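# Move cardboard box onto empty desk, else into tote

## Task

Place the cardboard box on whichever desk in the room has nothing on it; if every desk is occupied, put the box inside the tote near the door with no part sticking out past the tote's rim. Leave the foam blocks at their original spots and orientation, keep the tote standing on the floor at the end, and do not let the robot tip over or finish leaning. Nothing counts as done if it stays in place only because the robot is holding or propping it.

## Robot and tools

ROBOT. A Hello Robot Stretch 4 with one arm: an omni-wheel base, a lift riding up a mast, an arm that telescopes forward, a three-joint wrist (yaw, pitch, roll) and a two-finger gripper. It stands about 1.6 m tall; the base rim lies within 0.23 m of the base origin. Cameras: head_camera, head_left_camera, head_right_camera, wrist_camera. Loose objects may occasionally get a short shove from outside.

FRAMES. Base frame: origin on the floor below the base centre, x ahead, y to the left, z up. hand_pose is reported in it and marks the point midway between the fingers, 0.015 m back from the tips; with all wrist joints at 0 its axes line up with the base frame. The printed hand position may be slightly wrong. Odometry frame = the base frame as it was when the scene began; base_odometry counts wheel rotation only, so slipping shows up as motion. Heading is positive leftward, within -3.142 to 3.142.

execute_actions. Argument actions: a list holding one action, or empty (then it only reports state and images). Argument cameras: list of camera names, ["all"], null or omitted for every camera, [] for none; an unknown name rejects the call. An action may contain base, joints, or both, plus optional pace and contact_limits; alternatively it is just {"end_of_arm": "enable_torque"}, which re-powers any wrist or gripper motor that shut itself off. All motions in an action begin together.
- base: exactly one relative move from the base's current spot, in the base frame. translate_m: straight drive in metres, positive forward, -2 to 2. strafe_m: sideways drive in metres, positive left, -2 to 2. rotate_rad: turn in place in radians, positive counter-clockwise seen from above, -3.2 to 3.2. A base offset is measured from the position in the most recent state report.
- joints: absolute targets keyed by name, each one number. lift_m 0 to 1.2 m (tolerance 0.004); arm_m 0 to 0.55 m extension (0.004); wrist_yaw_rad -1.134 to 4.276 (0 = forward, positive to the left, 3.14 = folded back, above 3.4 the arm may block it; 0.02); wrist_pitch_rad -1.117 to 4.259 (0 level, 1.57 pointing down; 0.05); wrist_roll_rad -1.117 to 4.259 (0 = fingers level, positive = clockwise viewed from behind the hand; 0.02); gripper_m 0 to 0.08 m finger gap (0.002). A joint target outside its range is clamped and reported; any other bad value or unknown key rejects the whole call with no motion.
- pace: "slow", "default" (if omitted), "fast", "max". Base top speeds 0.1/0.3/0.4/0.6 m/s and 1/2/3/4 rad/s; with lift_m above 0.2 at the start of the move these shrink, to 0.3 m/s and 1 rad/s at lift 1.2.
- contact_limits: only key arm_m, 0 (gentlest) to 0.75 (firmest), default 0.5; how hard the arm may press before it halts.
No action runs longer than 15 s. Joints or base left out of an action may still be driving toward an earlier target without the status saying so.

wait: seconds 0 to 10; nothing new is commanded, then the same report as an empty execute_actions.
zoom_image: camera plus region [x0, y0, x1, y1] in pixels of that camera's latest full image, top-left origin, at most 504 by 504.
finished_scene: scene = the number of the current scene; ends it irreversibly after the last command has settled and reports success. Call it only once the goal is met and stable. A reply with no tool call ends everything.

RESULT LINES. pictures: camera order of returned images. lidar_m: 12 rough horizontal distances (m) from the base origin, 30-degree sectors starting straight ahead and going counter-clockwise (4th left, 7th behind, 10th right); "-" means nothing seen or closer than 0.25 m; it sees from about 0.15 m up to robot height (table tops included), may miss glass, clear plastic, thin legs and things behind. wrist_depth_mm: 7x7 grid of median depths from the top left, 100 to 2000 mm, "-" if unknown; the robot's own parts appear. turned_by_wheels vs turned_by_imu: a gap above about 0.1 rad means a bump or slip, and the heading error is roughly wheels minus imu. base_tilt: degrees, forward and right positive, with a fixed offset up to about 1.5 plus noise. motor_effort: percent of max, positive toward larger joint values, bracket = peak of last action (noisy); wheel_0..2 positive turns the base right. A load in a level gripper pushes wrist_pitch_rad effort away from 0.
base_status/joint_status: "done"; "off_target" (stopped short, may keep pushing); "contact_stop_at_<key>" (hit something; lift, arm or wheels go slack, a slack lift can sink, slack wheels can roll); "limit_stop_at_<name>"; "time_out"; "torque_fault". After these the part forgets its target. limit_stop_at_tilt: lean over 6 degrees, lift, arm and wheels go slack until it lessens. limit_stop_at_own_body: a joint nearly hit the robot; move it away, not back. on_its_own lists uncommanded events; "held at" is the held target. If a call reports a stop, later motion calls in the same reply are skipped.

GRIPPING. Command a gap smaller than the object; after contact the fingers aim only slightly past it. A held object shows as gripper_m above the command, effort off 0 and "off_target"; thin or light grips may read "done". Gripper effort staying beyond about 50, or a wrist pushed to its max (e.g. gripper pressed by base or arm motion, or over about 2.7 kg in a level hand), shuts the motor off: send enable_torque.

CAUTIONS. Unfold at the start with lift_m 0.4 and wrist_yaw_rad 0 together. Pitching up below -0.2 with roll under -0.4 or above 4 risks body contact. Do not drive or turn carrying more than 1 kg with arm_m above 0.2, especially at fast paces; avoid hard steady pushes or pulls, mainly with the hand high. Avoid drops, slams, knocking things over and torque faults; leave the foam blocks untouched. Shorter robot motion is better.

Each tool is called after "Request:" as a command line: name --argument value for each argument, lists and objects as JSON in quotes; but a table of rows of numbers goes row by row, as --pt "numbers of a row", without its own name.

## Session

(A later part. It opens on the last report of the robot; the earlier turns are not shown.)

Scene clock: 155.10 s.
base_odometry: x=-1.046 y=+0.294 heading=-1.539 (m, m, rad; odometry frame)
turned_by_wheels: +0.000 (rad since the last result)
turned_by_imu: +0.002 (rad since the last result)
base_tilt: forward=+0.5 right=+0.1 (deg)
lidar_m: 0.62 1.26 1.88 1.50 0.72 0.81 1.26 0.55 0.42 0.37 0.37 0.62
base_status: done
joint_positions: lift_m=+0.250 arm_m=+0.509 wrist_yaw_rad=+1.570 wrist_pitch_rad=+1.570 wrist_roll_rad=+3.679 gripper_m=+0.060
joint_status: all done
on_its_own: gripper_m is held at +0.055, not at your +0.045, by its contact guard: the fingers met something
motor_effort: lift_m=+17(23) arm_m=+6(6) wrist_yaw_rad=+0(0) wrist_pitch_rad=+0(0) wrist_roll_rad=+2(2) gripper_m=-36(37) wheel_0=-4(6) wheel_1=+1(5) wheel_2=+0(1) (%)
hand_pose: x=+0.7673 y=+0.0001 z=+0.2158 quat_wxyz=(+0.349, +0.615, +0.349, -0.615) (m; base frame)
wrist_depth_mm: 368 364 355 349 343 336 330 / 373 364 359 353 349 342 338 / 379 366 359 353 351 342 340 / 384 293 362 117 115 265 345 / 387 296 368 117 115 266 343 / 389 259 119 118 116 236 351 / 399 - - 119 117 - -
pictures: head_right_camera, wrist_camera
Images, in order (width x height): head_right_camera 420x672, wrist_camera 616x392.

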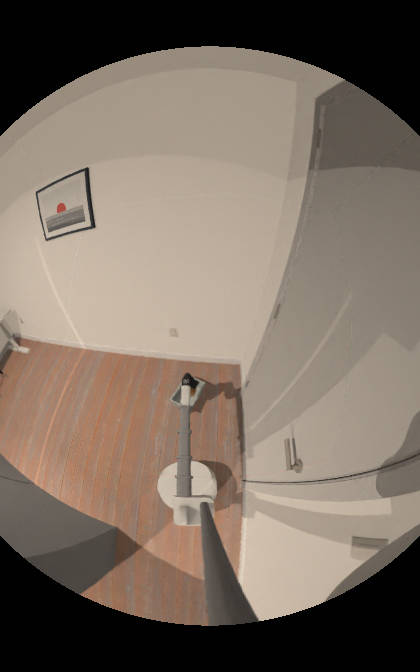

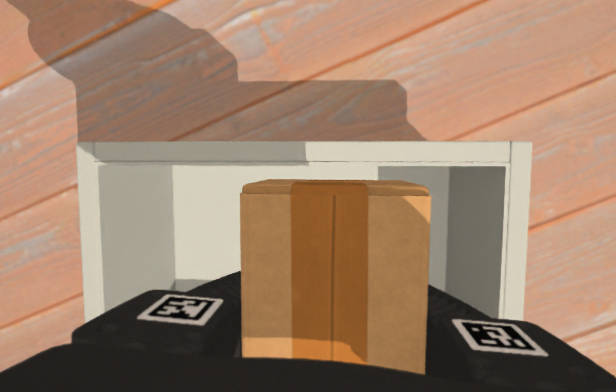

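Request:
execute_actions --actions '[{"base":{"strafe_m":0.009},"joints":{"lift_m":0.12,"arm_m":0.514},"pace":"slow"}]' --cameras '["wrist_camera","head_right_camera"]'

Scene clock: 165.67 s.
base_odometry: x=-1.037 y=+0.294 heading=-1.539 (m, m, rad; odometry frame)
turned_by_wheels: +0.000 (rad since the last result)
turned_by_imu: +0.002 (rad since the last result)
base_tilt: forward=+0.4 right=+0.0 (deg)
lidar_m: 0.66 1.28 1.91 1.50 0.73 0.80 1.31 0.56 0.43 0.38 0.38 0.65
base_status: done
joint_positions: lift_m=+0.120 arm_m=+0.513 wrist_yaw_rad=+1.570 wrist_pitch_rad=+1.570 wrist_roll_rad=+3.679 gripper_m=+0.060
joint_status: all done
on_its_own: gripper_m is held at +0.055, not at your +0.045, by its contact guard: the fingers met something
motor_effort: lift_m=+18(19) arm_m=+6(7) wrist_yaw_rad=+0(0) wrist_pitch_rad=-1(2) wrist_roll_rad=+2(1) gripper_m=-38(36) wheel_0=-2(8) wheel_1=+2(5) wheel_2=+0(0) (%)
hand_pose: x=+0.7713 y=+0.0001 z=+0.0858 quat_wxyz=(+0.349, +0.615, +0.349, -0.615) (m; base frame)
wrist_depth_mm: 236 232 228 224 220 216 214 / 236 114 112 110 108 107 214 / 140 140 140 139 137 135 175 / 205 238 235 117 115 221 184 / 205 239 236 117 115 223 183 / 205 242 120 119 117 209 183 / 193 - - 119 117 - -
pictures: head_right_camera, wrist_camera
Images, in order (width x height): head_right_camera 420x672, wrist_camera 616x392.

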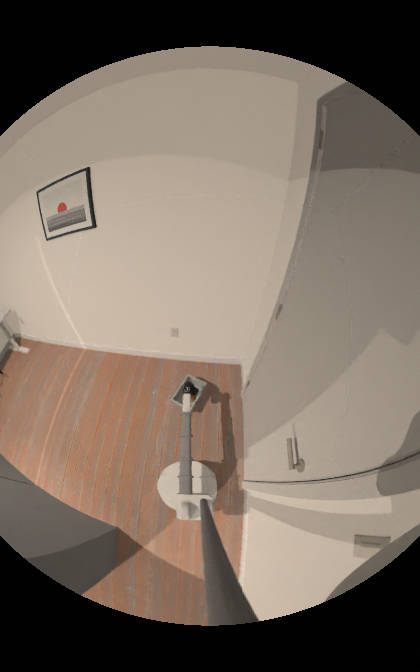

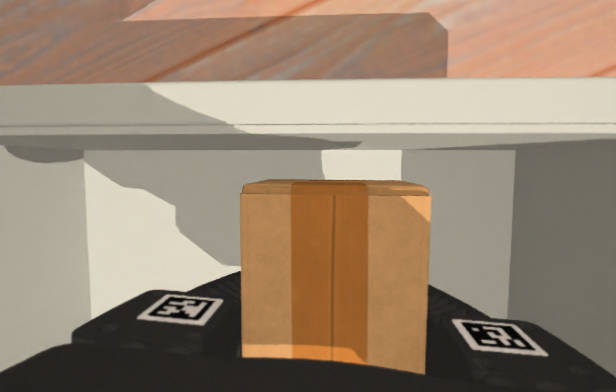

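Request:
execute_actions --actions '[{"joints":{"lift_m":0.066},"pace":"slow"}]' --cameras '["wrist_camera"]'

Scene clock: 172.93 s.
base_odometry: x=-1.037 y=+0.294 heading=-1.539 (m, m, rad; odometry frame)
turned_by_wheels: +0.000 (rad since the last result)
turned_by_imu: +0.001 (rad since the last result)
base_tilt: forward=+0.5 right=+0.0 (deg)
lidar_m: 0.68 1.29 1.87 1.51 0.71 0.82 1.32 0.58 0.42 0.38 0.39 0.65
base_status: not commanded
joint_positions: lift_m=+0.066 arm_m=+0.513 wrist_yaw_rad=+1.570 wrist_pitch_rad=+1.570 wrist_roll_rad=+3.679 gripper_m=+0.060
joint_status: all done
on_its_own: gripper_m is held at +0.055, not at your +0.045, by its contact guard: the fingers met something
motor_effort: lift_m=+18(17) arm_m=+6(6) wrist_yaw_rad=-1(1) wrist_pitch_rad=+1(0) wrist_roll_rad=+1(1) gripper_m=-37(38) wheel_0=-2(2) wheel_1=+2(2) wheel_2=+0(0) (%)
hand_pose: x=+0.7713 y=+0.0001 z=+0.0318 quat_wxyz=(+0.349, +0.615, +0.349, -0.615) (m; base frame)
wrist_depth_mm: - - - - - - - / - - - - - - - / 182 179 176 173 170 167 - / 186 181 178 117 115 169 167 / 186 183 181 117 115 171 169 / 189 185 119 118 116 172 171 / 190 - - 120 118 - -
pictures: wrist_camera
Images, in order (width x height): wrist_camera 616x392.

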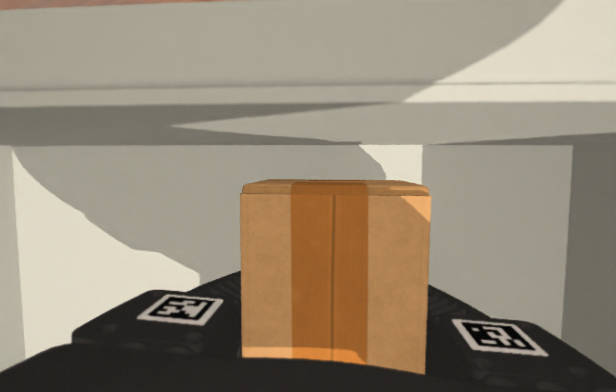

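Request:
execute_actions --actions '[{"joints":{"lift_m":0.058},"pace":"slow"}]' --cameras '[]'

Request:
execute_actions --actions '[{"joints":{"gripper_m":0.08}}]' --cameras '[]'

Request:
execute_actions --actions '[{"joints":{"lift_m":0.35}}]'

Scene clock: 180.97 s.
base_odometry: x=-1.037 y=+0.294 heading=-1.539 (m, m, rad; odometry frame)
turned_by_wheels: +0.000 (rad since the last result)
turned_by_imu: +0.001 (rad since the last result)
base_tilt: forward=+0.5 right=+0.0 (deg)
lidar_m: 0.67 1.27 1.89 1.53 0.72 0.79 1.34 0.57 0.42 0.37 0.39 0.64
base_status: not commanded
joint_positions: lift_m=+0.058 arm_m=+0.513 wrist_yaw_rad=+1.570 wrist_pitch_rad=+1.570 wrist_roll_rad=+3.679 gripper_m=+0.060
joint_status: all done
on_its_own: gripper_m is held at +0.055, not at your +0.045, by its contact guard: the fingers met something
motor_effort: lift_m=+18(17) arm_m=+6(6) wrist_yaw_rad=+0(0) wrist_pitch_rad=+0(1) wrist_roll_rad=+1(2) gripper_m=-37(37) wheel_0=-2(2) wheel_1=+2(2) wheel_2=+0(0) (%)
hand_pose: x=+0.7713 y=+0.0001 z=+0.0238 quat_wxyz=(+0.349, +0.615, +0.349, -0.615) (m; base frame)
wrist_depth_mm: - - - - - - - / - - - - - - - / 174 171 168 165 163 160 - / 177 173 170 116 115 161 160 / 178 176 173 117 115 163 161 / 181 177 120 118 117 164 163 / 182 - - 120 117 - -
pictures: none
No camera images: the call's "cameras" was empty. Leave "cameras" out to get every camera's image.

Scene clock: 181.90 s.
base_odometry: x=-1.037 y=+0.294 heading=-1.539 (m, m, rad; odometry frame)
turned_by_wheels: +0.000 (rad since the last result)
turned_by_imu: +0.000 (rad since the last result)
base_tilt: forward=+0.5 right=+0.0 (deg)
lidar_m: 0.67 1.28 1.87 1.53 0.71 0.79 1.32 0.57 0.43 0.38 0.38 0.63
base_status: not commanded
joint_positions: lift_m=+0.058 arm_m=+0.513 wrist_yaw_rad=+1.570 wrist_pitch_rad=+1.570 wrist_roll_rad=+3.679 gripper_m=+0.080
joint_status: all done
motor_effort: lift_m=+18(18) arm_m=+6(5) wrist_yaw_rad=+1(1) wrist_pitch_rad=-1(1) wrist_roll_rad=+1(1) gripper_m=+2(38) wheel_0=-2(2) wheel_1=+2(2) wheel_2=+0(0) (%)
hand_pose: x=+0.7713 y=+0.0001 z=+0.0238 quat_wxyz=(+0.349, +0.615, +0.349, -0.615) (m; base frame)
wrist_depth_mm: - - - - - - - / - - - - - - - / 175 171 168 165 163 160 - / 177 173 170 118 117 161 159 / 179 176 171 119 117 163 162 / 181 110 122 120 118 136 163 / - - 122 121 119 116 -
pictures: none
No camera images: the call's "cameras" was empty. Leave "cameras" out to get every camera's image.

Scene clock: 184.17 s.
base_odometry: x=-1.037 y=+0.294 heading=-1.539 (m, m, rad; odometry frame)
turned_by_wheels: +0.000 (rad since the last result)
turned_by_imu: +0.001 (rad since the last result)
base_tilt: forward=+0.5 right=+0.0 (deg)
lidar_m: 0.63 1.27 1.90 1.51 0.71 0.78 1.34 0.58 0.43 0.38 0.39 0.62
base_status: not commanded
joint_positions: lift_m=+0.350 arm_m=+0.513 wrist_yaw_rad=+1.570 wrist_pitch_rad=+1.570 wrist_roll_rad=+3.679 gripper_m=+0.080
joint_status: all done
motor_effort: lift_m=+24(25) arm_m=+6(6) wrist_yaw_rad=+0(0) wrist_pitch_rad=+1(1) wrist_roll_rad=+1(1) gripper_m=+2(2) wheel_0=-2(2) wheel_1=+3(3) wheel_2=+0(0) (%)
hand_pose: x=+0.7713 y=+0.0001 z=+0.3153 quat_wxyz=(+0.349, +0.615, +0.349, -0.615) (m; base frame)
wrist_depth_mm: 473 459 452 442 436 427 421 / 477 469 452 452 442 436 430 / 480 469 459 452 445 439 430 / 488 477 462 459 449 442 439 / 496 492 466 462 455 449 445 / 500 110 141 410 413 136 449 / - - 245 415 466 116 -
pictures: head_camera, head_left_camera, head_right_camera, wrist_camera
Images, in order (width x height): head_camera 420x560, head_left_camera 420x672, head_right_camera 420x672, wrist_camera 616x392.

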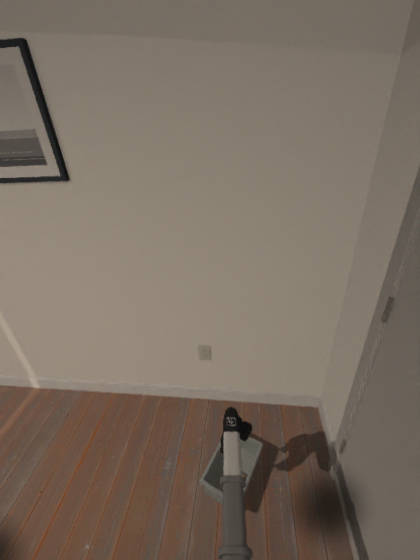

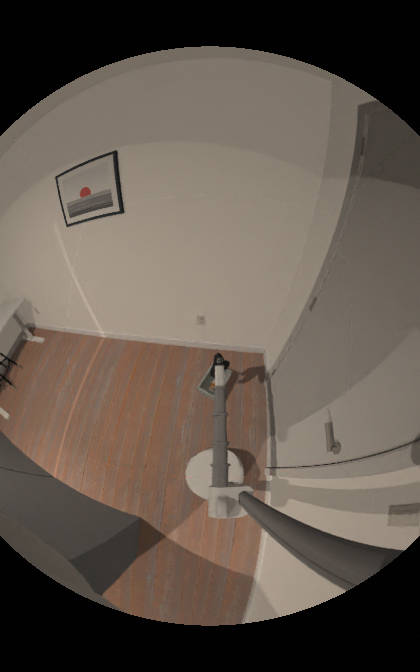

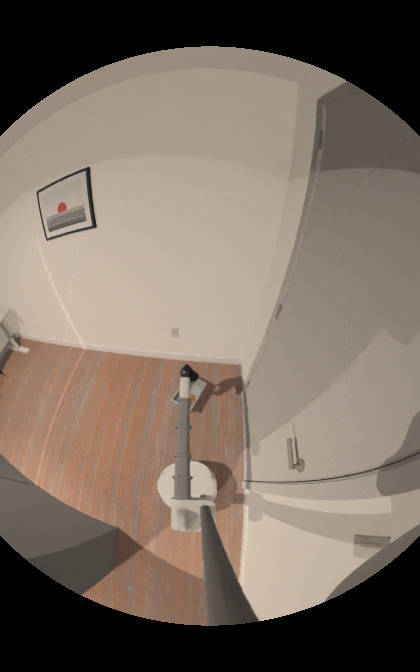

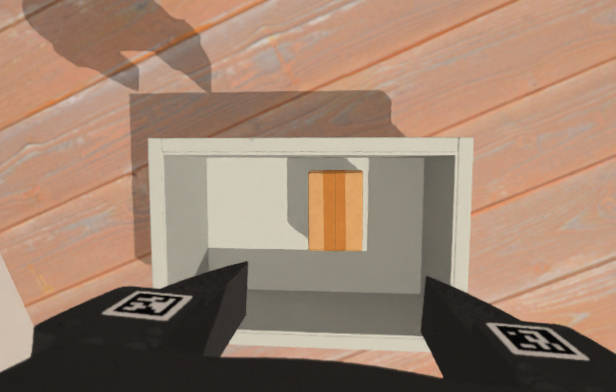

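The box is inside the tote.

Request:
finished_scene --scene 2

The scene is finished: the task was done.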